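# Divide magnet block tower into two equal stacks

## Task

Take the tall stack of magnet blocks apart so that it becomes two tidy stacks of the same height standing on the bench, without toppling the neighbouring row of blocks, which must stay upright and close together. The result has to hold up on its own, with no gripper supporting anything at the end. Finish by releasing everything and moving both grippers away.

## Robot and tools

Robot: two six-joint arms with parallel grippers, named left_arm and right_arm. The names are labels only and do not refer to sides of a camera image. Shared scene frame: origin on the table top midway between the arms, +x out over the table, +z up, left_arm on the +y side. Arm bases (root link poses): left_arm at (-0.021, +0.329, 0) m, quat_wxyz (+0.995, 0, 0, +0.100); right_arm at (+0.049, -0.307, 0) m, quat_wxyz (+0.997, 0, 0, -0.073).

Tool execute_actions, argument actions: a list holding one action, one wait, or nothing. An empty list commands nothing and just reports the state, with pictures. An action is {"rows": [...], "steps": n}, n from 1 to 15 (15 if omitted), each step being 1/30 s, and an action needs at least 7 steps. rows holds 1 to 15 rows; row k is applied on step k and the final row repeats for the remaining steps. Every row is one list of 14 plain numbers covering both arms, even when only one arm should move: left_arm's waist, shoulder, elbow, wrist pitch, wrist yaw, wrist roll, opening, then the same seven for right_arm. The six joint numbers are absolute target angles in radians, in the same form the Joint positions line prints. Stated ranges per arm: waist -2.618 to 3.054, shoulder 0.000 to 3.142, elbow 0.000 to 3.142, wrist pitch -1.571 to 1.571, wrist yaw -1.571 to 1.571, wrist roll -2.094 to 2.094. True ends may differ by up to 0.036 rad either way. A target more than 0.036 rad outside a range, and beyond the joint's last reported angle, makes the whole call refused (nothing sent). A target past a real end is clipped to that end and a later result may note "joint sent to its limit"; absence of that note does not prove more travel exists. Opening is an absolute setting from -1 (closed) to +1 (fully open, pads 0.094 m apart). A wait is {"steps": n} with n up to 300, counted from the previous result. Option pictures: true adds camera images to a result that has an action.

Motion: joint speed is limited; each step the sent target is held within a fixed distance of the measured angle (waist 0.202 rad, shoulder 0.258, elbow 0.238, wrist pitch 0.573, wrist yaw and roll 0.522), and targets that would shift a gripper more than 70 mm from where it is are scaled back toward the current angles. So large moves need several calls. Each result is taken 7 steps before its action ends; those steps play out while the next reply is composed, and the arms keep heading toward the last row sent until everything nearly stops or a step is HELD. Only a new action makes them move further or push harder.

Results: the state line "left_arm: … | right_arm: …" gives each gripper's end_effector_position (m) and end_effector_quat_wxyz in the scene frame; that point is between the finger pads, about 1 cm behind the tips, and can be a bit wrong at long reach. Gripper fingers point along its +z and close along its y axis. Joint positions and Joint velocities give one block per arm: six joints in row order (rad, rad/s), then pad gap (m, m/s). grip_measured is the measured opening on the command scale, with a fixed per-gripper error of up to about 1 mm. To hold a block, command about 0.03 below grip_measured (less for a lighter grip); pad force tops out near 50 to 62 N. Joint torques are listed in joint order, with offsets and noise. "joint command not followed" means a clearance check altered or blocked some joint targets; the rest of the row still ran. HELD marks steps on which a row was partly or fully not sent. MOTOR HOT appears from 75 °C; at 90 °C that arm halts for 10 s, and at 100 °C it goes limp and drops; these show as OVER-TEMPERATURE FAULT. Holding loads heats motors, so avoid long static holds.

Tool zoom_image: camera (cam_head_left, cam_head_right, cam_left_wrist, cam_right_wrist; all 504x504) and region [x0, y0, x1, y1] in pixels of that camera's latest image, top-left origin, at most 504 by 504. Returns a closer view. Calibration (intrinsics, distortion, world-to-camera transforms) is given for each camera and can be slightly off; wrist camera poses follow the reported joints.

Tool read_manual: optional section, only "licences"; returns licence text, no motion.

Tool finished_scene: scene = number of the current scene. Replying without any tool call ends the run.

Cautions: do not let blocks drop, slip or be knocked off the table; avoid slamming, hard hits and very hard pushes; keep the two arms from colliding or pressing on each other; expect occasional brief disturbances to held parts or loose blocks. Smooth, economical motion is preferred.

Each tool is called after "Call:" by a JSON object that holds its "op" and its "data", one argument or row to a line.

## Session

Call:
{"op": "execute_actions", "data": {
  "actions": []
}}

Scene clock: 0.00 s of 4600.00 s.
left_arm: end_effector_position=(+0.2646, +0.3593, +0.1458) grip_measured=+1.000 end_effector_quat_wxyz=(+0.146, +0.906, -0.398, +0.010) | right_arm: end_effector_position=(+0.3419, -0.3952, +0.2884) grip_measured=+1.000 end_effector_quat_wxyz=(+0.635, +0.048, +0.744, +0.202)
Joint positions: left_arm=[ 0.053  1.775  1.569 -1.534  0.242 -2.041  0.094] | right_arm=[-0.683  0.908  0.658  0.021 -1.061  0.171  0.094]
Joint velocities: left_arm=[-0.012 -0.012 -0.007  0.022  0.007  0.022  0.   ] | right_arm=[-0.007 -0.007 -0.007 -0.022 -0.037 -0.007  0.   ]
Joint torques (N m, as the arm reports them, + toward a larger angle): no reading
camera_calibration (this result's frames):
cam_left_wrist: T_world_to_cam=[[0.546872, 0.788796, -0.280592, -0.378586], [0.562613, -0.0980518, 0.820885, -0.220902], [0.619999, -0.606784, -0.497409, 0.230638], [0, 0, 0, 1]] pos_world=[0.188325, 0.416915, 0.189828]
cam_right_wrist: T_world_to_cam=[[0.12338, -0.728116, -0.674259, -0.131961], [-0.684326, 0.429629, -0.589167, 0.620247], [0.718663, 0.534104, -0.445261, 0.194762], [0, 0, 0, 1]] pos_world=[0.300764, -0.466582, 0.363173]

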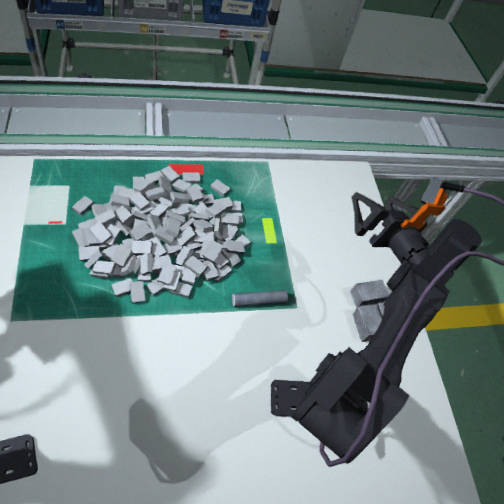

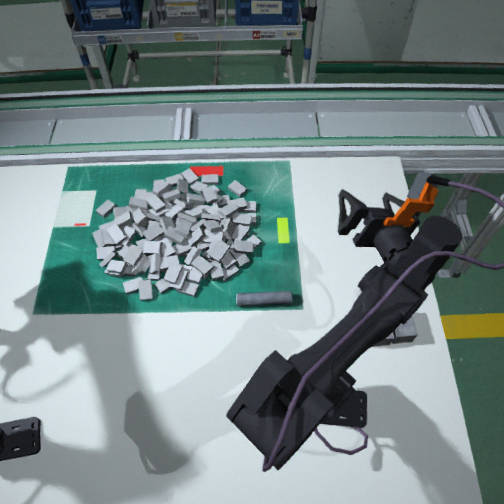

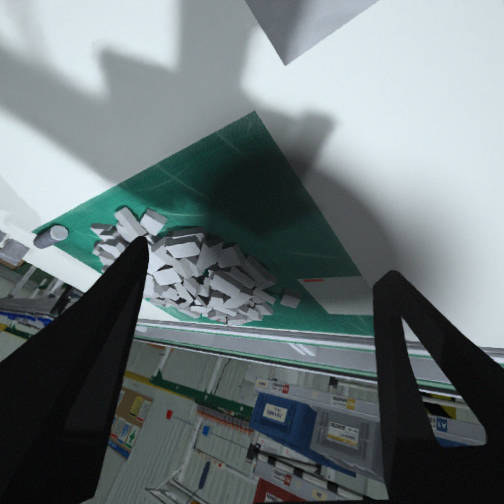

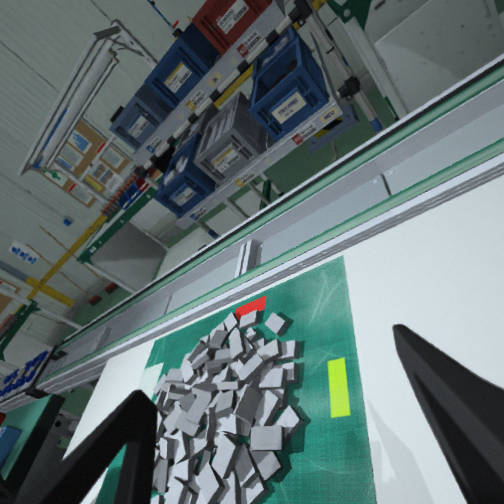

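Call:
{"op": "execute_actions", "data": {
  "actions": [
    {"rows": [[0.05,1.75,1.575,-1.53,0.22,-1.98,1,-0.683,0.908,0.658,0.021,-1.061,0.171,1],[0.048,1.725,1.575,-1.52,0.19,-1.88,1,-0.683,0.908,0.658,0.021,-1.061,0.171,1],[0.046,1.695,1.56,-1.51,0.16,-1.74,1,-0.683,0.908,0.658,0.021,-1.061,0.171,1],[0.044,1.665,1.54,-1.5,0.13,-1.55,1,-0.683,0.908,0.658,0.021,-1.061,0.171,1],[0.042,1.63,1.515,-1.49,0.1,-1.3,1,-0.683,0.908,0.658,0.021,-1.061,0.171,1],[0.04,1.595,1.49,-1.48,0.07,0.2,1,-0.683,0.908,0.658,0.021,-1.061,0.171,1],[0.037,1.56,1.46,-1.47,0.04,0.2,1,-0.683,0.908,0.658,0.021,-1.061,0.171,1],[0.034,1.53,1.43,-1.46,0.02,0.2,1,-0.683,0.908,0.658,0.021,-1.061,0.171,1],[0.031,1.5,1.405,-1.45,0.0,0.2,1,-0.683,0.908,0.658,0.021,-1.061,0.171,1],[0.028,1.475,1.38,-1.44,-0.01,0.2,1,-0.683,0.908,0.658,0.021,-1.061,0.171,1],[0.028,1.455,1.355,-1.43,-0.01,0.2,1,-0.683,0.908,0.658,0.021,-1.061,0.171,1],[0.028,1.44,1.335,-1.425,-0.01,0.2,1,-0.683,0.908,0.658,0.021,-1.061,0.171,1],[0.028,1.43,1.32,-1.42,-0.01,0.2,1,-0.683,0.908,0.658,0.021,-1.061,0.171,1],[0.028,1.422,1.31,-1.42,-0.01,0.2,1,-0.683,0.908,0.658,0.021,-1.061,0.171,1]], "steps": 15}
  ]
}}

Call:
{"op": "execute_actions", "data": {
  "actions": [
    {"steps": 30}
  ],
  "pictures": true
}}

Scene clock: 3.67 s of 4600.00 s.
left_arm: end_effector_position=(+0.2485, +0.3756, +0.1633) grip_measured=+1.000 end_effector_quat_wxyz=(+0.051, +0.762, -0.644, +0.041) | right_arm: end_effector_position=(+0.3419, -0.3952, +0.2884) grip_measured=+1.000 end_effector_quat_wxyz=(+0.635, +0.048, +0.744, +0.202)
Joint positions: left_arm=[ 0.05   1.614  1.484 -1.477  0.125 -1.485  0.094] | right_arm=[-0.683  0.908  0.658  0.021 -1.061  0.171  0.094]
Joint velocities: left_arm=[-0.056 -1.17  -0.711  0.198 -0.667  2.835  0.   ] | right_arm=[ 0.022 -0.002 -0.002 -0.007  0.051  0.066  0.   ]
Joint torques (N m, as the arm reports them, + toward a larger angle): left_arm=[-0.95 -6.75  5.65  0.22 -0.01 -0.03] | right_arm=[-0.03 -1.92  7.9   1.24 -0.15  0.02]
Steps of this call (steps 1 to 90: nothing new was sent; then 0.40 s passed at rest; steps 91 to 98: the first 8 steps of this action). Readings (joint positions):
91: left_arm=[0.053 1.775 1.569 -1.533 0.241 -2.031] | right_arm=[-0.683 0.908 0.658 0.021 -1.061 0.171]
92: left_arm=[0.053 1.773 1.569 -1.531 0.234 -2.006] | right_arm=[-0.683 0.908 0.658 0.021 -1.061 0.171]
94: left_arm=[0.053 1.749 1.561 -1.515 0.208 -1.884] | right_arm=[-0.683 0.908 0.658 0.021 -1.061 0.171]
98: the state above

Scene clock: 4.67 s of 4600.00 s.
left_arm: end_effector_position=(+0.2088, +0.3856, +0.1630) grip_measured=+1.000 end_effector_quat_wxyz=(+0.007, -0.026, +1.000, +0.002) | right_arm: end_effector_position=(+0.3419, -0.3952, +0.2884) grip_measured=+1.000 end_effector_quat_wxyz=(+0.635, +0.048, +0.744, +0.202)
Joint positions: left_arm=[ 0.038  1.432  1.316 -1.441 -0.002  0.186  0.094] | right_arm=[-0.683  0.908  0.658  0.021 -1.061  0.171  0.094]
Joint velocities: left_arm=[ 0.017 -0.002 -0.002  0.095  0.007  0.139  0.   ] | right_arm=[-0.027 -0.017 -0.002  0.007  0.037  0.022  0.   ]
Joint torques (N m, as the arm reports them, + toward a larger angle): left_arm=[-0.81 -4.95  6.19  0.69 -0.05  0.08] | right_arm=[-0.07 -1.92  7.91  1.23 -0.15  0.01]
Kept back: nothing.
Steps of this call (steps 1 to 7: the last 7 steps of your previous action; steps 8 to 30: the robot went on to your last target). Readings (joint positions):
1: left_arm=[0.048 1.574 1.460 -1.473 0.103 -1.385] | right_arm=[-0.683 0.908 0.658 0.021 -1.061 0.171]
2: left_arm=[0.045 1.537 1.435 -1.470 0.084 -1.285] | right_arm=[-0.683 0.908 0.658 0.021 -1.061 0.171]
4: left_arm=[0.039 1.475 1.389 -1.464 0.055 -1.085] | right_arm=[-0.683 0.908 0.658 0.021 -1.061 0.171]
8: left_arm=[0.038 1.432 1.329 -1.460 0.025 -0.685] | right_arm=[-0.683 0.908 0.658 0.021 -1.061 0.171]
30: the state above
camera_calibration (this result's frames):
cam_left_wrist: T_world_to_cam=[[0.279989, -0.960003, -0.000281754, 0.320386], [-0.567883, -0.165862, 0.806225, 0.0635704], [-0.774025, -0.225574, -0.591609, 0.44922], [0, 0, 0, 1]] pos_world=[0.294104, 0.419447, 0.214601]
cam_right_wrist: T_world_to_cam=[[0.12338, -0.728116, -0.674259, -0.131961], [-0.684326, 0.429629, -0.589167, 0.620247], [0.718663, 0.534104, -0.445261, 0.194762], [0, 0, 0, 1]] pos_world=[0.300764, -0.466582, 0.363173]

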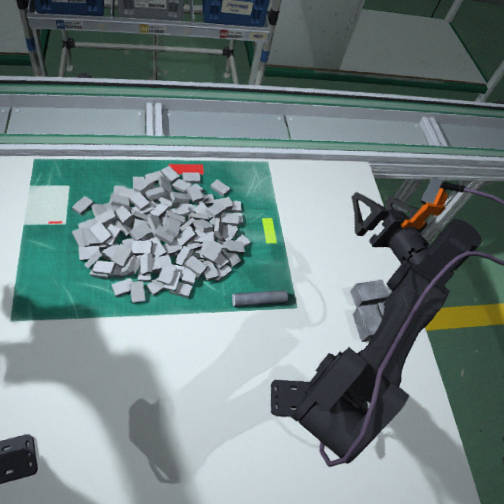

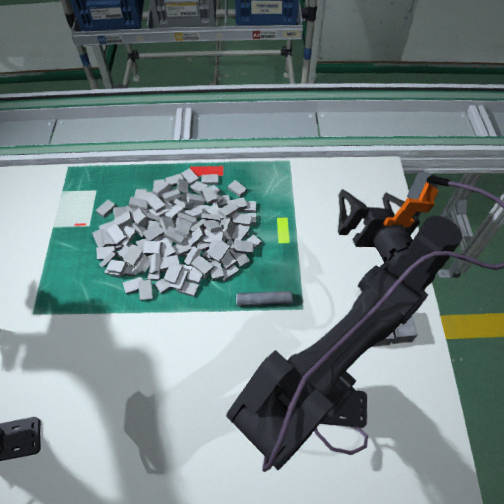

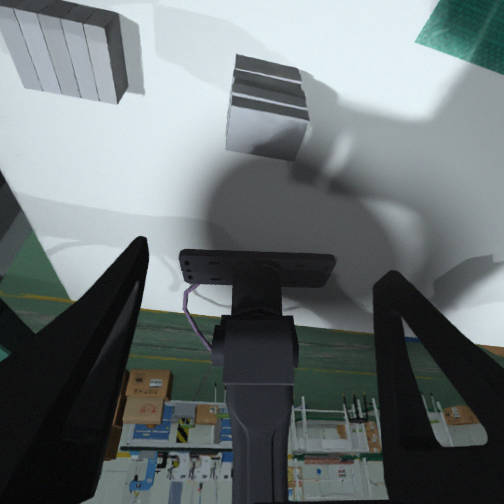

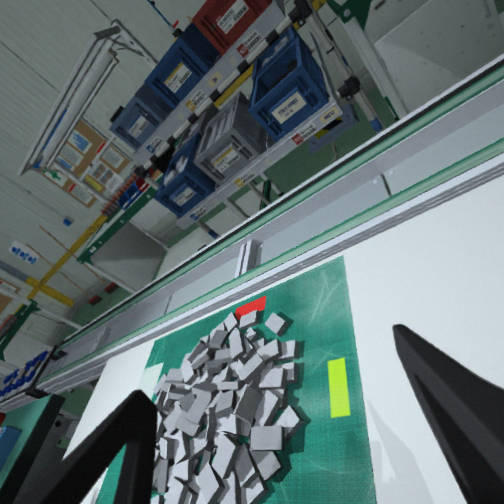

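Call:
{"op": "zoom_image", "data": {
  "camera": "cam_left_wrist",
  "region": [205, 45, 330, 170]
}}

Call:
{"op": "zoom_image", "data": {
  "camera": "cam_left_wrist",
  "region": [0, 0, 160, 120]
}}

Region (205, 45, 330, 170) of cam_left_wrist's 504x504 image, scaled by 4.032, with more detail than that image has.

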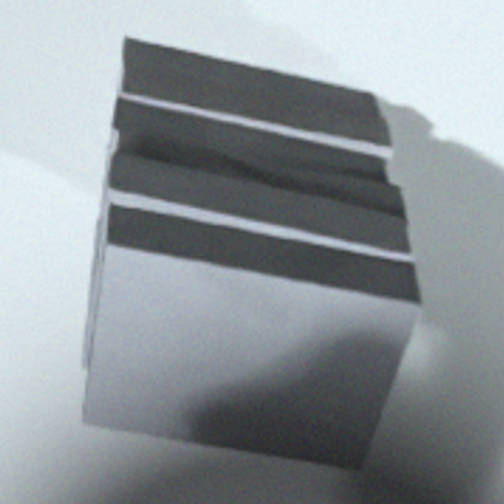

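Region (0, 0, 160, 120) of cam_left_wrist's 504x504 image, scaled by 3.150, with more detail than that image has; it fills the top 378 rows of this view, and the rest is white.

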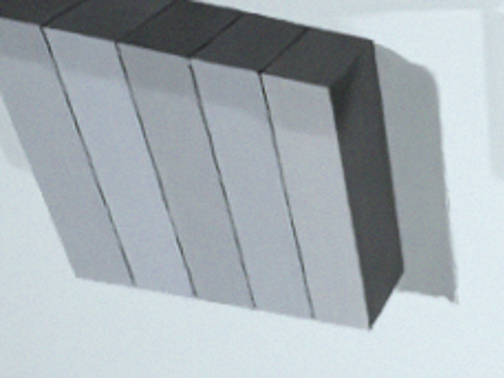

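Call:
{"op": "execute_actions", "data": {
  "actions": [
    {"rows": [[0.04,1.435,1.298,-1.39,-0.005,0.18,0.85,-0.683,0.908,0.658,0.021,-1.061,0.171,1],[0.048,1.44,1.274,-1.35,-0.005,0.165,0.7,-0.683,0.908,0.658,0.021,-1.061,0.171,1],[0.053,1.44,1.245,-1.3,-0.005,0.15,0.55,-0.683,0.908,0.658,0.021,-1.061,0.171,1],[0.056,1.44,1.213,-1.25,-0.005,0.15,0.4,-0.683,0.908,0.658,0.021,-1.061,0.171,1],[0.056,1.44,1.177,-1.212,-0.005,0.15,0.3,-0.683,0.908,0.658,0.021,-1.061,0.171,1],[0.056,1.441,1.144,-1.176,-0.005,0.15,0.3,-0.683,0.908,0.658,0.021,-1.061,0.171,1],[0.056,1.444,1.111,-1.139,-0.005,0.15,0.3,-0.683,0.908,0.658,0.021,-1.061,0.171,1],[0.056,1.448,1.078,-1.106,-0.005,0.15,0.3,-0.683,0.908,0.658,0.021,-1.061,0.171,1],[0.056,1.453,1.046,-1.073,-0.005,0.15,0.3,-0.683,0.908,0.658,0.021,-1.061,0.171,1],[0.056,1.458,1.018,-1.044,-0.005,0.15,0.3,-0.683,0.908,0.658,0.021,-1.061,0.171,1],[0.056,1.465,0.99,-1.018,-0.005,0.15,0.3,-0.683,0.908,0.658,0.021,-1.061,0.171,1],[0.056,1.472,0.967,-0.997,-0.005,0.15,0.3,-0.683,0.908,0.658,0.021,-1.061,0.171,1],[0.056,1.479,0.948,-0.98,-0.005,0.15,0.3,-0.683,0.908,0.658,0.021,-1.061,0.171,1],[0.056,1.485,0.933,-0.967,-0.005,0.15,0.3,-0.683,0.908,0.658,0.021,-1.061,0.171,1],[0.056,1.49,0.921,-0.958,-0.005,0.15,0.3,-0.683,0.908,0.658,0.021,-1.061,0.171,1]], "steps": 15}
  ]
}}

Call:
{"op": "execute_actions", "data": {
  "actions": [
    {"rows": [[0.056,1.494,0.912,-0.953,-0.005,0.15,0.27,-0.683,0.908,0.658,0.021,-1.061,0.171,1],[0.056,1.497,0.905,-0.953,-0.005,0.15,0.23,-0.683,0.908,0.658,0.021,-1.061,0.171,1],[0.056,1.499,0.901,-0.953,-0.005,0.15,0.19,-0.683,0.908,0.658,0.021,-1.061,0.171,1],[0.056,1.499,0.901,-0.953,-0.005,0.15,0.15,-0.683,0.908,0.658,0.021,-1.061,0.171,1]], "steps": 15}
  ],
  "pictures": true
}}

Call:
{"op": "zoom_image", "data": {
  "camera": "cam_left_wrist",
  "region": [170, 150, 390, 370]
}}

Scene clock: 7.80 s of 4600.00 s.
left_arm: end_effector_position=(+0.2139, +0.3892, +0.1190) grip_measured=+0.303 end_effector_quat_wxyz=(+0.013, -0.041, +0.999, +0.004) | right_arm: end_effector_position=(+0.3419, -0.3952, +0.2884) grip_measured=+1.000 end_effector_quat_wxyz=(+0.635, +0.048, +0.744, +0.202)
Joint positions: left_arm=[ 0.047  1.435  1.144 -1.252 -0.003  0.165  0.061] | right_arm=[-0.683  0.908  0.658  0.021 -1.061  0.171  0.094]
Joint velocities: left_arm=[ 0.007  0.076 -1.013  0.857  0.081 -0.051 -0.002] | right_arm=[ 0.012 -0.007 -0.007  0.022 -0.037 -0.037  0.   ]
Joint torques (N m, as the arm reports them, + toward a larger angle): left_arm=[ 0.84 -3.58  6.51  0.59 -0.01 -0.09] | right_arm=[-0.04 -1.94  7.91  1.23 -0.14  0.03]
Steps of this call (steps 1 to 15: the robot went on to your last target; steps 16 to 86: nothing new was sent; steps 87 to 94: the first 8 steps of this action). Readings (joint positions):
87: left_arm=[0.038 1.432 1.315 -1.438 -0.003 0.193] | right_arm=[-0.683 0.908 0.658 0.021 -1.061 0.171]
88: left_arm=[0.038 1.432 1.309 -1.427 -0.003 0.189] | right_arm=[-0.683 0.908 0.658 0.021 -1.061 0.171]
90: left_arm=[0.040 1.432 1.275 -1.380 -0.003 0.178] | right_arm=[-0.683 0.908 0.658 0.021 -1.061 0.171]
94: the state above

Scene clock: 8.30 s of 4600.00 s.
left_arm: end_effector_position=(+0.2050, +0.3870, +0.0462) grip_measured=+0.153 end_effector_quat_wxyz=(-0.008, -0.045, +0.999, -0.000) | right_arm: end_effector_position=(+0.3419, -0.3952, +0.2884) grip_measured=+1.000 end_effector_quat_wxyz=(+0.635, +0.048, +0.744, +0.202)
Joint positions: left_arm=[ 0.047  1.5    0.906 -0.993 -0.003  0.157  0.054] | right_arm=[-0.683  0.908  0.658  0.021 -1.061  0.171  0.094]
Joint velocities: left_arm=[-0.017 -0.002 -0.002  0.183  0.125 -0.037  0.   ] | right_arm=[ 0.002 -0.002  0.012  0.022 -0.037 -0.037  0.   ]
Joint torques (N m, as the arm reports them, + toward a larger angle): left_arm=[ 0.82 -4.63  6.03  0.6  -0.02 -0.06] | right_arm=[-0.03 -1.92  7.86  1.23 -0.15  0.02]
Steps of this call (steps 1 to 7: the last 7 steps of your previous action; steps 8 to 15: the first 8 steps of this action). Readings (joint positions):
8: left_arm=[0.047 1.488 0.933 -1.050 -0.003 0.157] | right_arm=[-0.683 0.908 0.658 0.021 -1.061 0.171]
9: left_arm=[0.047 1.493 0.922 -1.036 -0.003 0.157] | right_arm=[-0.683 0.908 0.658 0.021 -1.061 0.171]
11: left_arm=[0.047 1.499 0.908 -1.017 -0.003 0.157] | right_arm=[-0.683 0.908 0.658 0.021 -1.061 0.171]
15: the state above
camera_calibration (this result's frames):
cam_left_wrist: T_world_to_cam=[[0.315993, -0.948757, -0.00286612, 0.311076], [-0.537677, -0.181566, 0.82337, 0.154943], [-0.781698, -0.258638, -0.567498, 0.390718], [0, 0, 0, 1]] pos_world=[0.290435, 0.424323, 0.095048]
cam_right_wrist: T_world_to_cam=[[0.12338, -0.728116, -0.674259, -0.131961], [-0.684326, 0.429629, -0.589167, 0.620247], [0.718663, 0.534104, -0.445261, 0.194762], [0, 0, 0, 1]] pos_world=[0.300764, -0.466582, 0.363173]

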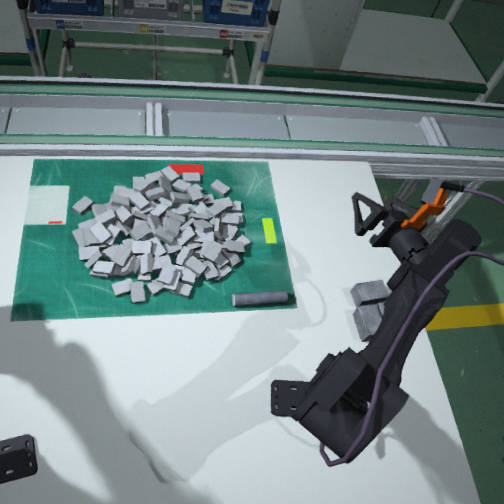

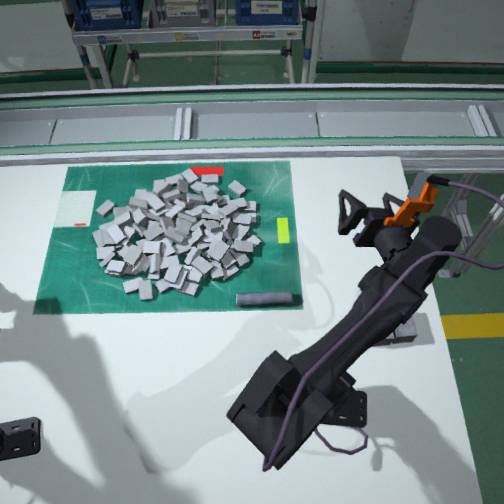

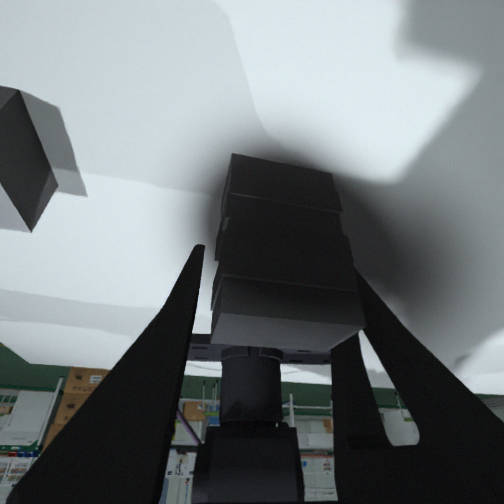

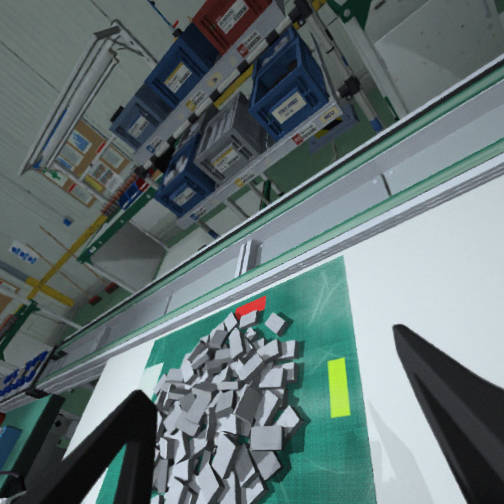

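Region (170, 150, 390, 370) of cam_left_wrist's 504x504 image, scaled by 2.291, with more detail than that image has.

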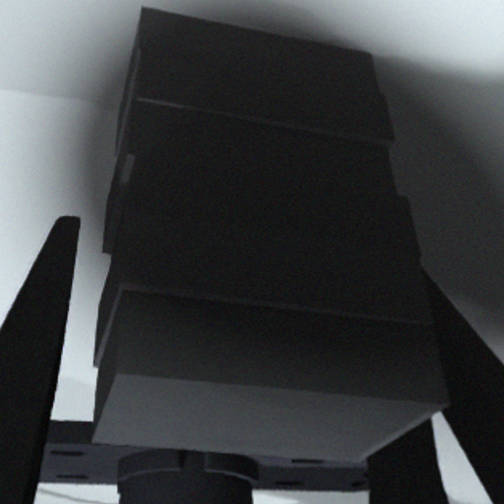

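Call:
{"op": "execute_actions", "data": {
  "actions": [
    {"rows": [[0.054,1.519,0.905,-0.945,-0.003,0.15,0.12,-0.683,0.908,0.658,0.021,-1.061,0.171,1],[0.054,1.519,0.905,-0.945,-0.003,0.15,0.09,-0.683,0.908,0.658,0.021,-1.061,0.171,1],[0.054,1.51,0.905,-0.945,-0.003,0.15,0.06,-0.683,0.908,0.658,0.021,-1.061,0.171,1]], "steps": 14}
  ]
}}

Scene clock: 10.43 s of 4600.00 s.
left_arm: end_effector_position=(+0.2104, +0.3883, +0.0443) grip_measured=+0.063 end_effector_quat_wxyz=(-0.000, -0.045, +0.999, +0.001) | right_arm: end_effector_position=(+0.3419, -0.3952, +0.2884) grip_measured=+1.000 end_effector_quat_wxyz=(+0.635, +0.048, +0.744, +0.202)
Joint positions: left_arm=[ 0.047  1.508  0.906 -0.968 -0.003  0.156  0.05 ] | right_arm=[-0.683  0.908  0.658  0.021 -1.061  0.171  0.094]
Joint velocities: left_arm=[ 0.012  0.002  0.002  0.066  0.051 -0.037 -0.001] | right_arm=[-0.002 -0.007  0.012  0.051  0.007  0.022  0.   ]
Joint torques (N m, as the arm reports them, + toward a larger angle): left_arm=[ 0.55 -4.57  6.37  0.67  0.   -0.07] | right_arm=[-0.03 -1.95  7.9   1.22 -0.14  0.03]
Steps of this call (steps 1 to 7: the last 7 steps of your previous action; steps 8 to 30: the robot went on to your last target; steps 31 to 57: nothing new was sent; steps 58 to 64: the first 7 steps of this action). Readings (joint positions):
58: left_arm=[0.047 1.501 0.906 -0.974 -0.003 0.156] | right_arm=[-0.683 0.908 0.658 0.021 -1.061 0.171]
59: left_arm=[0.047 1.504 0.906 -0.972 -0.003 0.156] | right_arm=[-0.683 0.908 0.658 0.021 -1.061 0.171]
61: left_arm=[0.047 1.508 0.906 -0.970 -0.003 0.156] | right_arm=[-0.683 0.908 0.658 0.021 -1.061 0.171]
64: the state above

Call:
{"op": "execute_actions", "data": {
  "actions": [
    {"rows": [[0.052,1.505,0.91,-0.955,-0.003,0.153,0.03,-0.683,0.908,0.658,0.021,-1.061,0.171,1],[0.052,1.505,0.91,-0.955,-0.003,0.153,0.0,-0.683,0.908,0.658,0.021,-1.061,0.171,1],[0.052,1.505,0.91,-0.955,-0.003,0.153,-0.025,-0.683,0.908,0.658,0.021,-1.061,0.171,1],[0.052,1.505,0.91,-0.955,-0.003,0.153,-0.05,-0.683,0.908,0.658,0.021,-1.061,0.171,1],[0.052,1.505,0.91,-0.955,-0.003,0.153,-0.07,-0.683,0.908,0.658,0.021,-1.061,0.171,1],[0.052,1.505,0.91,-0.955,-0.003,0.153,-0.09,-0.683,0.908,0.658,0.021,-1.061,0.171,1],[0.052,1.505,0.91,-0.955,-0.003,0.153,-0.11,-0.683,0.908,0.658,0.021,-1.061,0.171,1],[0.052,1.505,0.91,-0.955,-0.003,0.153,-0.125,-0.683,0.908,0.658,0.021,-1.061,0.171,1],[0.052,1.505,0.91,-0.955,-0.003,0.153,-0.14,-0.683,0.908,0.658,0.021,-1.061,0.171,1]], "steps": 11}
  ]
}}

Call:
{"op": "execute_actions", "data": {
  "actions": [
    {"steps": 8}
  ]
}}

Scene clock: 10.97 s of 4600.00 s.
left_arm: end_effector_position=(+0.2108, +0.3882, +0.0443) grip_measured=-0.037 end_effector_quat_wxyz=(+0.001, -0.045, +0.999, +0.001) | right_arm: end_effector_position=(+0.3419, -0.3952, +0.2884) grip_measured=+1.000 end_effector_quat_wxyz=(+0.635, +0.048, +0.744, +0.202)
Joint positions: left_arm=[ 0.047  1.508  0.906 -0.966 -0.001  0.156  0.045] | right_arm=[-0.683  0.908  0.658  0.021 -1.061  0.171  0.094]
Joint velocities: left_arm=[ 0.002  0.002 -0.007 -0.051  0.051 -0.022 -0.022] | right_arm=[ 0.002  0.002  0.007  0.022 -0.022 -0.037  0.   ]
Joint torques (N m, as the arm reports them, + toward a larger angle): left_arm=[ 0.51 -4.92  6.79  0.58 -0.08 -0.02] | right_arm=[-0.03 -1.92  7.89  1.23 -0.14  0.02]
Steps of this call (steps 1 to 7: the last 7 steps of your previous action; steps 8 to 12: the robot went on to your last target; steps 13 to 16: the first 4 steps of this action). Readings (joint positions):
13: left_arm=[0.047 1.508 0.906 -0.966 -0.003 0.156] | right_arm=[-0.683 0.908 0.658 0.021 -1.061 0.171]
14: left_arm=[0.047 1.508 0.906 -0.966 -0.003 0.156] | right_arm=[-0.683 0.908 0.658 0.021 -1.061 0.171]
16: the state above

Scene clock: 11.23 s of 4600.00 s.
left_arm: end_effector_position=(+0.2109, +0.3878, +0.0443) grip_measured=-0.102 end_effector_quat_wxyz=(+0.001, -0.045, +0.999, -0.000) | right_arm: end_effector_position=(+0.3419, -0.3952, +0.2884) grip_measured=+1.000 end_effector_quat_wxyz=(+0.635, +0.048, +0.744, +0.202)
Joint positions: left_arm=[ 0.047  1.508  0.906 -0.966  0.001  0.156  0.042] | right_arm=[-0.683  0.908  0.658  0.021 -1.061  0.171  0.094]
Joint velocities: left_arm=[ 0.007 -0.012 -0.007 -0.037 -0.051  0.051 -0.   ] | right_arm=[-0.002  0.002 -0.007 -0.022  0.007 -0.007  0.   ]
Joint torques (N m, as the arm reports them, + toward a larger angle): left_arm=[ 0.5  -4.91  6.8   0.56 -0.01 -0.03] | right_arm=[-0.02 -1.94  7.88  1.22 -0.15  0.03]
Kept back: nothing.
Steps of this call (steps 1 to 7: the last 7 steps of your previous action; step 8: the robot went on to your last target). Readings (joint positions):
1: left_arm=[0.047 1.508 0.906 -0.966 0.000 0.156] | right_arm=[-0.683 0.908 0.658 0.021 -1.061 0.171]
2: left_arm=[0.047 1.508 0.906 -0.966 0.001 0.156] | right_arm=[-0.683 0.908 0.658 0.021 -1.061 0.171]
4: left_arm=[0.047 1.508 0.906 -0.966 0.001 0.156] | right_arm=[-0.683 0.908 0.658 0.021 -1.061 0.171]
8: the state above

Call:
{"op": "execute_actions", "data": {
  "actions": [
    {"rows": [[0.05,1.49,0.93,-0.965,0,0.153,-0.138,-0.683,0.908,0.658,0.021,-1.061,0.171,1],[0.05,1.478,0.942,-0.97,0,0.153,-0.138,-0.683,0.908,0.658,0.021,-1.061,0.171,1],[0.05,1.472,0.95,-0.98,0,0.153,-0.138,-0.683,0.908,0.658,0.021,-1.061,0.171,1],[0.05,1.468,0.958,-0.995,0,0.153,-0.138,-0.683,0.908,0.658,0.021,-1.061,0.171,1],[0.05,1.465,0.966,-1.012,0,0.153,-0.138,-0.683,0.908,0.658,0.021,-1.061,0.171,1],[0.05,1.463,0.974,-1.028,0,0.153,-0.138,-0.683,0.908,0.658,0.021,-1.061,0.171,1],[0.05,1.461,0.981,-1.04,0,0.153,-0.138,-0.683,0.908,0.658,0.021,-1.061,0.171,1],[0.05,1.459,0.988,-1.044,0,0.153,-0.138,-0.683,0.908,0.658,0.021,-1.061,0.171,1]], "steps": 12}
  ]
}}

Call:
{"op": "execute_actions", "data": {
  "actions": [
    {"steps": 8}
  ],
  "pictures": true
}}

Call:
{"op": "zoom_image", "data": {
  "camera": "cam_left_wrist",
  "region": [160, 115, 410, 365]
}}

Scene clock: 12.00 s of 4600.00 s.
left_arm: end_effector_position=(+0.2110, +0.3879, +0.0466) grip_measured=-0.102 end_effector_quat_wxyz=(+0.000, -0.045, +0.999, -0.000) | right_arm: end_effector_position=(+0.3419, -0.3952, +0.2884) grip_measured=+1.000 end_effector_quat_wxyz=(+0.635, +0.048, +0.744, +0.202)
Joint positions: left_arm=[ 0.047  1.507  0.914 -0.978  0.001  0.156  0.042] | right_arm=[-0.683  0.908  0.658  0.021 -1.061  0.171  0.094]
Joint velocities: left_arm=[-0.017 -0.046  0.159 -0.242  0.022 -0.066 -0.001] | right_arm=[ 0.002  0.002 -0.017 -0.022 -0.022  0.007  0.   ]
Joint torques (N m, as the arm reports them, + toward a larger angle): left_arm=[ 0.29 -7.67 10.17  0.42  0.   -0.04] | right_arm=[-0.06 -1.96  7.88  1.24 -0.14  0.03]
Steps of this call (steps 1 to 15: the robot went on to your last target; steps 16 to 18: nothing new was sent; steps 19 to 23: the first 5 steps of this action). Readings (joint positions):
19: left_arm=[0.047 1.508 0.906 -0.966 0.001 0.156] | right_arm=[-0.683 0.908 0.658 0.021 -1.061 0.171]
20: left_arm=[0.047 1.508 0.906 -0.966 0.001 0.156] | right_arm=[-0.683 0.908 0.658 0.021 -1.061 0.171]
22: left_arm=[0.047 1.508 0.910 -0.972 0.001 0.156] | right_arm=[-0.683 0.908 0.658 0.021 -1.061 0.171]
23: the state above

Scene clock: 12.27 s of 4600.00 s.
left_arm: end_effector_position=(+0.2150, +0.3888, +0.0611) grip_measured=-0.102 end_effector_quat_wxyz=(+0.009, -0.045, +0.999, +0.001) | right_arm: end_effector_position=(+0.3419, -0.3952, +0.2884) grip_measured=+1.000 end_effector_quat_wxyz=(+0.635, +0.048, +0.744, +0.202)
Joint positions: left_arm=[ 0.047  1.486  0.956 -1.022  0.001  0.156  0.042] | right_arm=[-0.683  0.908  0.658  0.021 -1.061  0.171  0.094]
Joint velocities: left_arm=[-0.017 -0.002 -0.007 -0.11   0.022 -0.095  0.001] | right_arm=[-0.017 -0.017  0.007 -0.051 -0.095  0.022  0.   ]
Joint torques (N m, as the arm reports them, + toward a larger angle): left_arm=[ 0.26 -6.59  9.53  0.31  0.   -0.02] | right_arm=[-0.02 -1.96  7.89  1.24 -0.14  0.03]
Kept back: nothing.
Steps of this call (steps 1 to 7: the last 7 steps of your previous action; step 8: the robot went on to your last target). Readings (joint positions):
1: left_arm=[0.047 1.505 0.921 -0.987 0.001 0.156] | right_arm=[-0.683 0.908 0.658 0.021 -1.061 0.171]
2: left_arm=[0.047 1.501 0.928 -0.997 0.001 0.156] | right_arm=[-0.683 0.908 0.658 0.021 -1.061 0.171]
4: left_arm=[0.047 1.494 0.944 -1.012 0.001 0.156] | right_arm=[-0.683 0.908 0.658 0.021 -1.061 0.171]
8: the state above
camera_calibration (this result's frames):
cam_left_wrist: T_world_to_cam=[[0.316707, -0.948518, 0.00316867, 0.309138], [-0.565604, -0.186169, 0.803389, 0.157324], [-0.761439, -0.256231, -0.595447, 0.403883], [0, 0, 0, 1]] pos_world=[0.298609, 0.426, 0.113119]
cam_right_wrist: T_world_to_cam=[[0.12338, -0.728116, -0.674259, -0.131961], [-0.684326, 0.429629, -0.589167, 0.620247], [0.718663, 0.534104, -0.445261, 0.194762], [0, 0, 0, 1]] pos_world=[0.300764, -0.466582, 0.363173]

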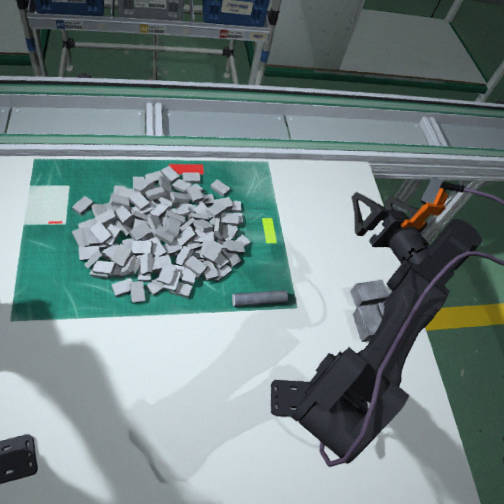

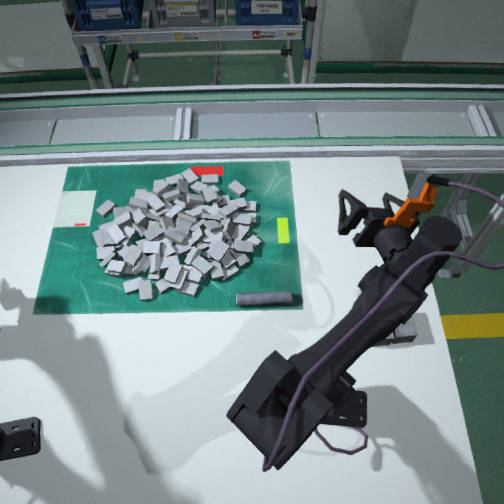

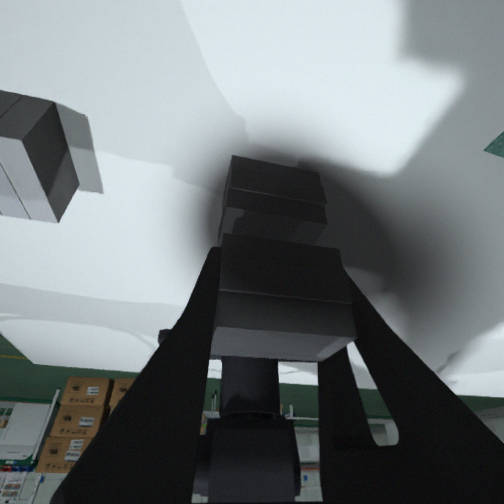

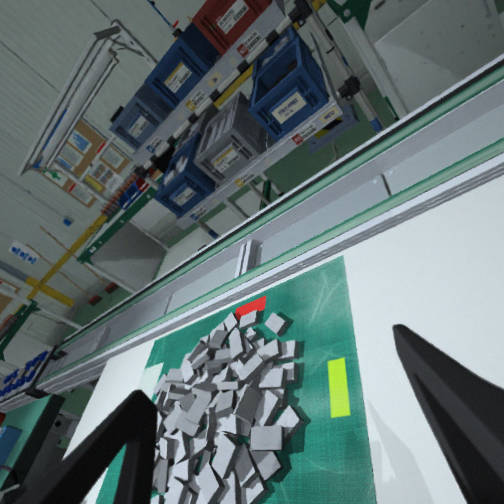

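Region (160, 115, 410, 365) of cam_left_wrist's 504x504 image, scaled by 2.016, with more detail than that image has.

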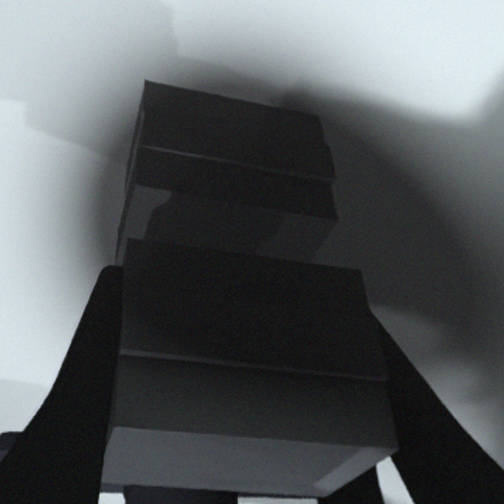

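Call:
{"op": "execute_actions", "data": {
  "actions": [
    {"rows": [[0.033,1.459,0.988,-1.04,0,0.156,-0.138,-0.683,0.908,0.658,0.021,-1.061,0.171,1],[0.01,1.459,0.988,-1.04,0,0.156,-0.138,-0.683,0.908,0.658,0.021,-1.061,0.171,1],[-0.024,1.459,0.988,-1.04,0,0.156,-0.138,-0.683,0.908,0.658,0.021,-1.061,0.171,1],[-0.071,1.459,0.988,-1.04,0,0.156,-0.138,-0.683,0.908,0.658,0.021,-1.061,0.171,1],[-0.123,1.459,0.988,-1.04,0,0.156,-0.138,-0.683,0.908,0.658,0.021,-1.061,0.171,1],[-0.18,1.459,0.988,-1.03,0,0.156,-0.138,-0.683,0.908,0.658,0.021,-1.061,0.171,1],[-0.244,1.465,0.978,-1.015,0,0.156,-0.138,-0.683,0.908,0.658,0.021,-1.061,0.171,1],[-0.308,1.472,0.968,-0.99,0,0.156,-0.138,-0.683,0.908,0.658,0.021,-1.061,0.171,1],[-0.365,1.478,0.955,-0.96,0,0.156,-0.138,-0.683,0.908,0.658,0.021,-1.061,0.171,1],[-0.417,1.483,0.94,-0.93,-0.005,0.156,-0.138,-0.683,0.908,0.658,0.021,-1.061,0.171,1],[-0.464,1.489,0.922,-0.905,-0.01,0.156,-0.138,-0.683,0.908,0.658,0.021,-1.061,0.171,1],[-0.498,1.495,0.907,-0.88,-0.01,0.156,-0.138,-0.683,0.908,0.658,0.021,-1.061,0.171,1],[-0.521,1.503,0.891,-0.86,-0.01,0.156,-0.138,-0.683,0.908,0.658,0.021,-1.061,0.171,1],[-0.533,1.511,0.877,-0.84,-0.01,0.156,-0.138,-0.683,0.908,0.658,0.021,-1.061,0.171,1],[-0.533,1.52,0.863,-0.825,-0.01,0.156,-0.138,-0.683,0.908,0.658,0.021,-1.061,0.171,1]], "steps": 15}
  ]
}}

Call:
{"op": "execute_actions", "data": {
  "actions": [
    {"rows": [[-0.533,1.527,0.853,-0.812,-0.01,0.156,-0.138,-0.683,0.908,0.658,0.021,-1.061,0.171,1],[-0.533,1.533,0.845,-0.802,-0.01,0.156,-0.138,-0.683,0.908,0.658,0.021,-1.061,0.171,1],[-0.533,1.538,0.838,-0.796,-0.01,0.156,-0.138,-0.683,0.908,0.658,0.021,-1.061,0.171,1],[-0.533,1.542,0.833,-0.794,-0.01,0.156,-0.138,-0.683,0.908,0.658,0.021,-1.061,0.171,1],[-0.533,1.545,0.829,-0.794,-0.01,0.156,-0.138,-0.683,0.908,0.658,0.021,-1.061,0.171,1],[-0.533,1.548,0.826,-0.794,-0.01,0.156,-0.138,-0.683,0.908,0.658,0.021,-1.061,0.171,1],[-0.533,1.55,0.823,-0.794,-0.01,0.156,-0.138,-0.683,0.908,0.658,0.021,-1.061,0.171,1],[-0.533,1.552,0.82,-0.794,-0.01,0.156,-0.138,-0.683,0.908,0.658,0.021,-1.061,0.171,1],[-0.533,1.554,0.818,-0.794,-0.01,0.156,-0.138,-0.683,0.908,0.658,0.021,-1.061,0.171,1],[-0.533,1.556,0.816,-0.794,-0.01,0.156,-0.138,-0.683,0.908,0.658,0.021,-1.061,0.171,1],[-0.533,1.558,0.814,-0.794,-0.01,0.156,-0.138,-0.683,0.908,0.658,0.021,-1.061,0.171,1],[-0.533,1.56,0.812,-0.794,-0.01,0.156,-0.138,-0.683,0.908,0.658,0.021,-1.061,0.171,1],[-0.533,1.561,0.81,-0.794,-0.01,0.156,-0.138,-0.683,0.908,0.658,0.021,-1.061,0.171,1]], "steps": 15}
  ]
}}

Call:
{"op": "execute_actions", "data": {
  "actions": [
    {"steps": 10}
  ],
  "pictures": true
}}

Scene clock: 16.53 s of 4600.00 s.
left_arm: end_effector_position=(+0.2204, +0.3351, +0.0611) grip_measured=-0.102 end_effector_quat_wxyz=(+0.004, +0.072, +0.997, +0.009) | right_arm: end_effector_position=(+0.3419, -0.3952, +0.2884) grip_measured=+1.000 end_effector_quat_wxyz=(+0.635, +0.048, +0.744, +0.202)
Joint positions: left_arm=[-0.189  1.486  0.956 -1.03  -0.016  0.156  0.042] | right_arm=[-0.683  0.908  0.658  0.021 -1.061  0.171  0.094]
Joint velocities: left_arm=[-1.819 -0.007  0.002  0.139 -0.037  0.051 -0.001] | right_arm=[-0.012 -0.007 -0.012 -0.007  0.007  0.022  0.   ]
Joint torques (N m, as the arm reports them, + toward a larger angle): left_arm=[-0.8  -5.64  7.8   0.58  0.23  0.01] | right_arm=[-0.07 -1.92  7.89  1.23 -0.15  0.02]
Steps of this call (steps 1 to 30: the robot went on to your last target; steps 31 to 90: nothing new was sent; then 1.00 s passed at rest; steps 91 to 98: the first 8 steps of this action). Readings (joint positions):
91: left_arm=[0.047 1.486 0.956 -1.036 0.001 0.156] | right_arm=[-0.683 0.908 0.658 0.021 -1.061 0.171]
92: left_arm=[0.043 1.486 0.956 -1.036 -0.001 0.156] | right_arm=[-0.683 0.908 0.658 0.021 -1.061 0.171]
94: left_arm=[0.009 1.486 0.956 -1.036 -0.009 0.156] | right_arm=[-0.683 0.908 0.658 0.021 -1.061 0.171]
98: the state above

Scene clock: 17.03 s of 4600.00 s.
left_arm: end_effector_position=(+0.2019, +0.2513, +0.0138) grip_measured=-0.102 end_effector_quat_wxyz=(-0.004, +0.245, +0.970, +0.001) | right_arm: end_effector_position=(+0.3419, -0.3952, +0.2884) grip_measured=+1.000 end_effector_quat_wxyz=(+0.635, +0.048, +0.744, +0.202)
Joint positions: left_arm=[-0.538  1.557  0.819 -0.84  -0.001  0.156  0.042] | right_arm=[-0.683  0.908  0.658  0.021 -1.061  0.171  0.094]
Joint velocities: left_arm=[-0.002  0.027 -0.076  0.139 -0.022 -0.007 -0.003] | right_arm=[ 0.012 -0.002 -0.002 -0.022 -0.007 -0.066  0.   ]
Joint torques (N m, as the arm reports them, + toward a larger angle): left_arm=[ 0.43 -5.34  6.38  0.77 -0.06  0.01] | right_arm=[-0.05 -1.95  7.87  1.23 -0.15  0.03]
Steps of this call (steps 1 to 7: the last 7 steps of your previous action; steps 8 to 15: the first 8 steps of this action). Readings (joint positions):
8: left_arm=[-0.537 1.510 0.884 -0.881 0.007 0.156] | right_arm=[-0.683 0.908 0.658 0.021 -1.061 0.171]
9: left_arm=[-0.538 1.520 0.869 -0.868 0.007 0.156] | right_arm=[-0.683 0.908 0.658 0.021 -1.061 0.171]
11: left_arm=[-0.538 1.540 0.843 -0.853 0.002 0.156] | right_arm=[-0.683 0.908 0.658 0.021 -1.061 0.171]
15: the state above

Scene clock: 17.37 s of 4600.00 s.
left_arm: end_effector_position=(+0.2046, +0.2506, +0.0112) grip_measured=-0.102 end_effector_quat_wxyz=(+0.002, +0.245, +0.970, +0.001) | right_arm: end_effector_position=(+0.3419, -0.3952, +0.2884) grip_measured=+1.000 end_effector_quat_wxyz=(+0.635, +0.048, +0.744, +0.202)
Joint positions: left_arm=[-0.538  1.563  0.813 -0.817 -0.002  0.156  0.042] | right_arm=[-0.683  0.908  0.658  0.021 -1.061  0.171  0.094]
Joint velocities: left_arm=[ 0.012  0.002 -0.002  0.037 -0.022 -0.11  -0.003] | right_arm=[-0.022  0.007  0.007 -0.066 -0.007 -0.022  0.   ]
Joint torques (N m, as the arm reports them, + toward a larger angle): left_arm=[ 0.41 -5.07  5.91  0.68 -0.06 -0.02] | right_arm=[-0.01 -1.93  7.95  1.24 -0.15  0.02]
Kept back: nothing.
Steps of this call (steps 1 to 7: the last 7 steps of your previous action; steps 8 to 10: the robot went on to your last target). Readings (joint positions):
1: left_arm=[-0.538 1.558 0.817 -0.838 -0.001 0.156] | right_arm=[-0.683 0.908 0.658 0.021 -1.061 0.171]
2: left_arm=[-0.538 1.558 0.817 -0.834 -0.001 0.156] | right_arm=[-0.683 0.908 0.658 0.021 -1.061 0.171]
4: left_arm=[-0.538 1.559 0.817 -0.828 -0.002 0.156] | right_arm=[-0.683 0.908 0.658 0.021 -1.061 0.171]
8: left_arm=[-0.538 1.562 0.814 -0.818 -0.002 0.156] | right_arm=[-0.683 0.908 0.658 0.021 -1.061 0.171]
10: the state above
camera_calibration (this result's frames):
cam_left_wrist: T_world_to_cam=[[-0.25949, -0.965745, -0.000969728, 0.30368], [-0.564163, 0.150772, 0.81178, 0.0810384], [-0.783827, 0.211196, -0.583962, 0.218142], [0, 0, 0, 1]] pos_world=[0.295506, 0.234989, 0.0618955]
cam_right_wrist: T_world_to_cam=[[0.12338, -0.728116, -0.674259, -0.131961], [-0.684326, 0.429629, -0.589167, 0.620247], [0.718663, 0.534104, -0.445261, 0.194762], [0, 0, 0, 1]] pos_world=[0.300764, -0.466582, 0.363173]

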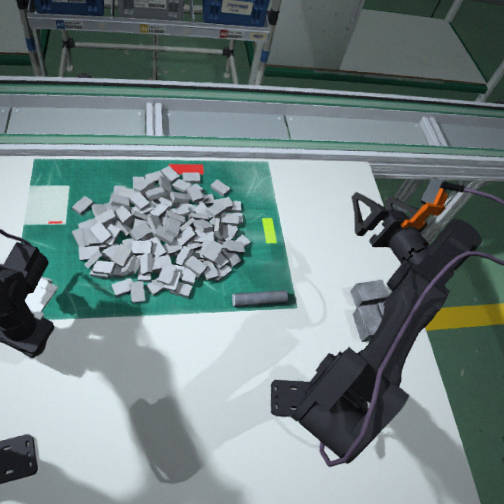

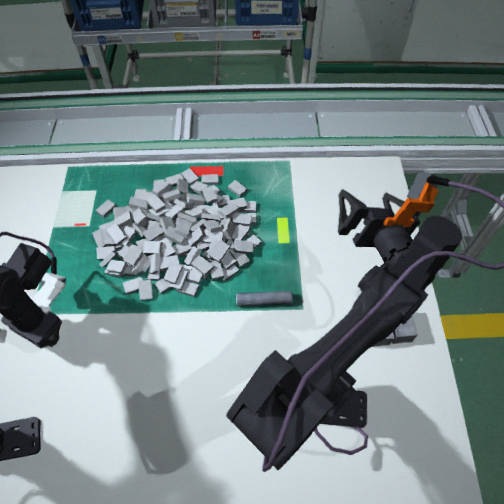

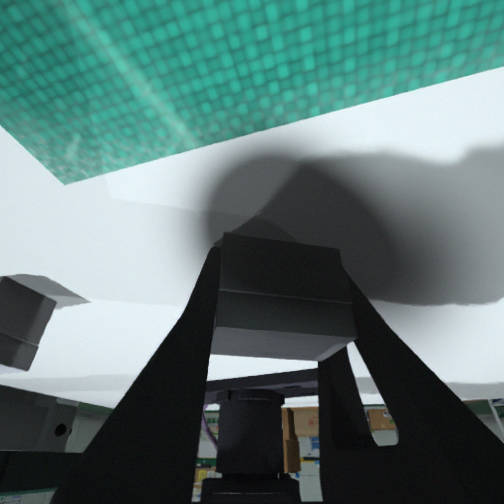

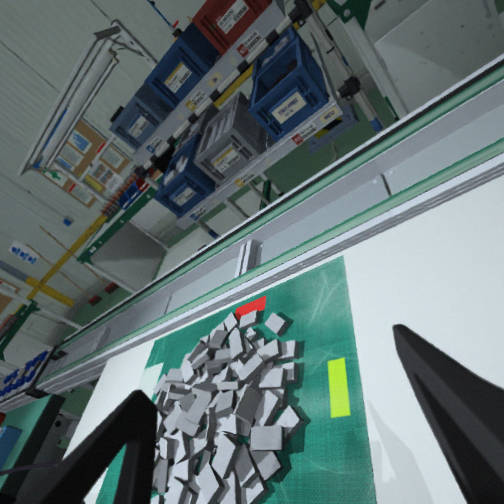

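Call:
{"op": "execute_actions", "data": {
  "actions": []
}}

Scene clock: 18.50 s of 4600.00 s.
left_arm: end_effector_position=(+0.2049, +0.2506, +0.0111) grip_measured=-0.102 end_effector_quat_wxyz=(+0.003, +0.245, +0.970, +0.001) | right_arm: end_effector_position=(+0.3419, -0.3952, +0.2884) grip_measured=+1.000 end_effector_quat_wxyz=(+0.635, +0.048, +0.744, +0.202)
Joint positions: left_arm=[-0.538  1.563  0.813 -0.815 -0.003  0.156  0.042] | right_arm=[-0.683  0.908  0.658  0.021 -1.061  0.171  0.094]
Joint velocities: left_arm=[-0.022  0.002 -0.007 -0.125 -0.037 -0.051 -0.001] | right_arm=[ 0.017 -0.002 -0.007 -0.022 -0.022  0.051  0.   ]
Joint torques (N m, as the arm reports them, + toward a larger angle): left_arm=[ 0.48 -4.97  5.8   0.69 -0.08  0.  ] | right_arm=[-0.02 -1.92  7.85  1.25 -0.16  0.02]
Kept back: nothing.
Steps of this call (steps 1 to 30: the robot went on to your last target; steps 31 to 34: nothing new was sent). Readings (joint positions):
1: left_arm=[-0.538 1.563 0.813 -0.817 -0.002 0.156] | right_arm=[-0.683 0.908 0.658 0.021 -1.061 0.171]
2: left_arm=[-0.538 1.563 0.813 -0.817 -0.002 0.156] | right_arm=[-0.683 0.908 0.658 0.021 -1.061 0.171]
4: left_arm=[-0.538 1.563 0.813 -0.817 -0.003 0.156] | right_arm=[-0.683 0.908 0.658 0.021 -1.061 0.171]
8: left_arm=[-0.538 1.563 0.813 -0.816 -0.003 0.156] | right_arm=[-0.683 0.908 0.658 0.021 -1.061 0.171]
34: the state above
All arms were judged still, so your last target was given up. Only a new action makes them travel on or press farther. Fingers that are still opening or closing keep moving.
camera_calibration (this result's frames):
cam_left_wrist: T_world_to_cam=[[-0.259487, -0.965746, -0.0012636, 0.303733], [-0.565142, 0.150787, 0.811096, 0.0814513], [-0.783122, 0.211183, -0.584911, 0.218159], [0, 0, 0, 1]] pos_world=[0.295692, 0.234976, 0.0619227]
cam_right_wrist: T_world_to_cam=[[0.12338, -0.728116, -0.674259, -0.131961], [-0.684326, 0.429629, -0.589167, 0.620247], [0.718663, 0.534104, -0.445261, 0.194762], [0, 0, 0, 1]] pos_world=[0.300764, -0.466582, 0.363173]

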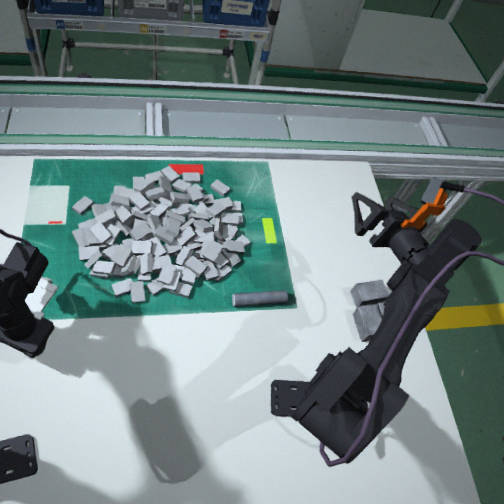

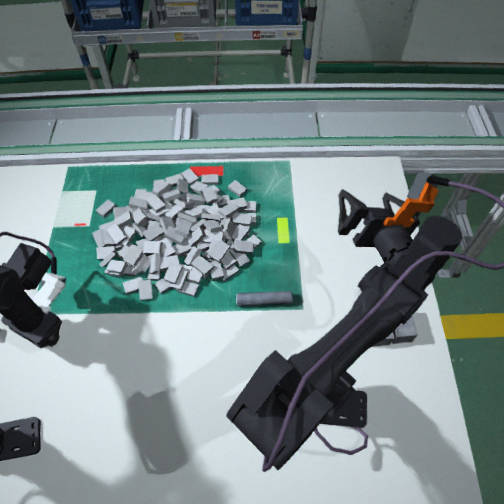

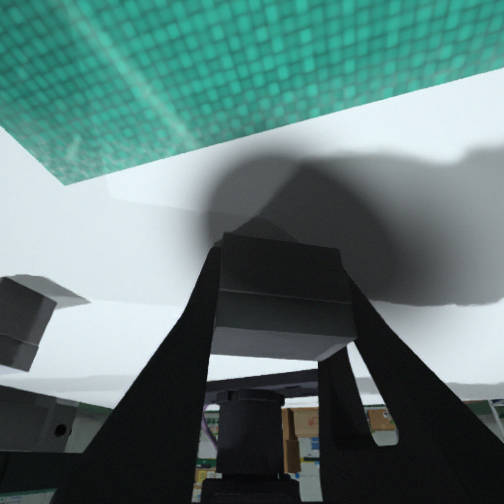

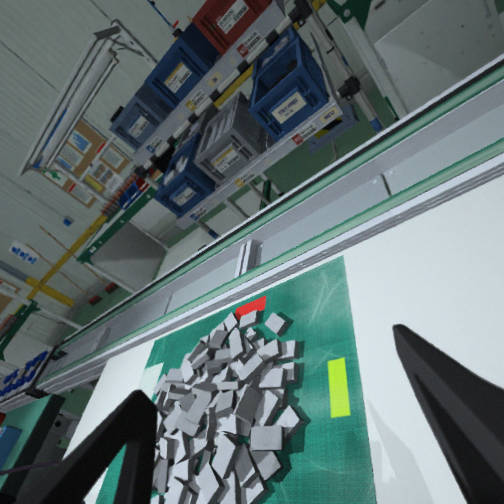

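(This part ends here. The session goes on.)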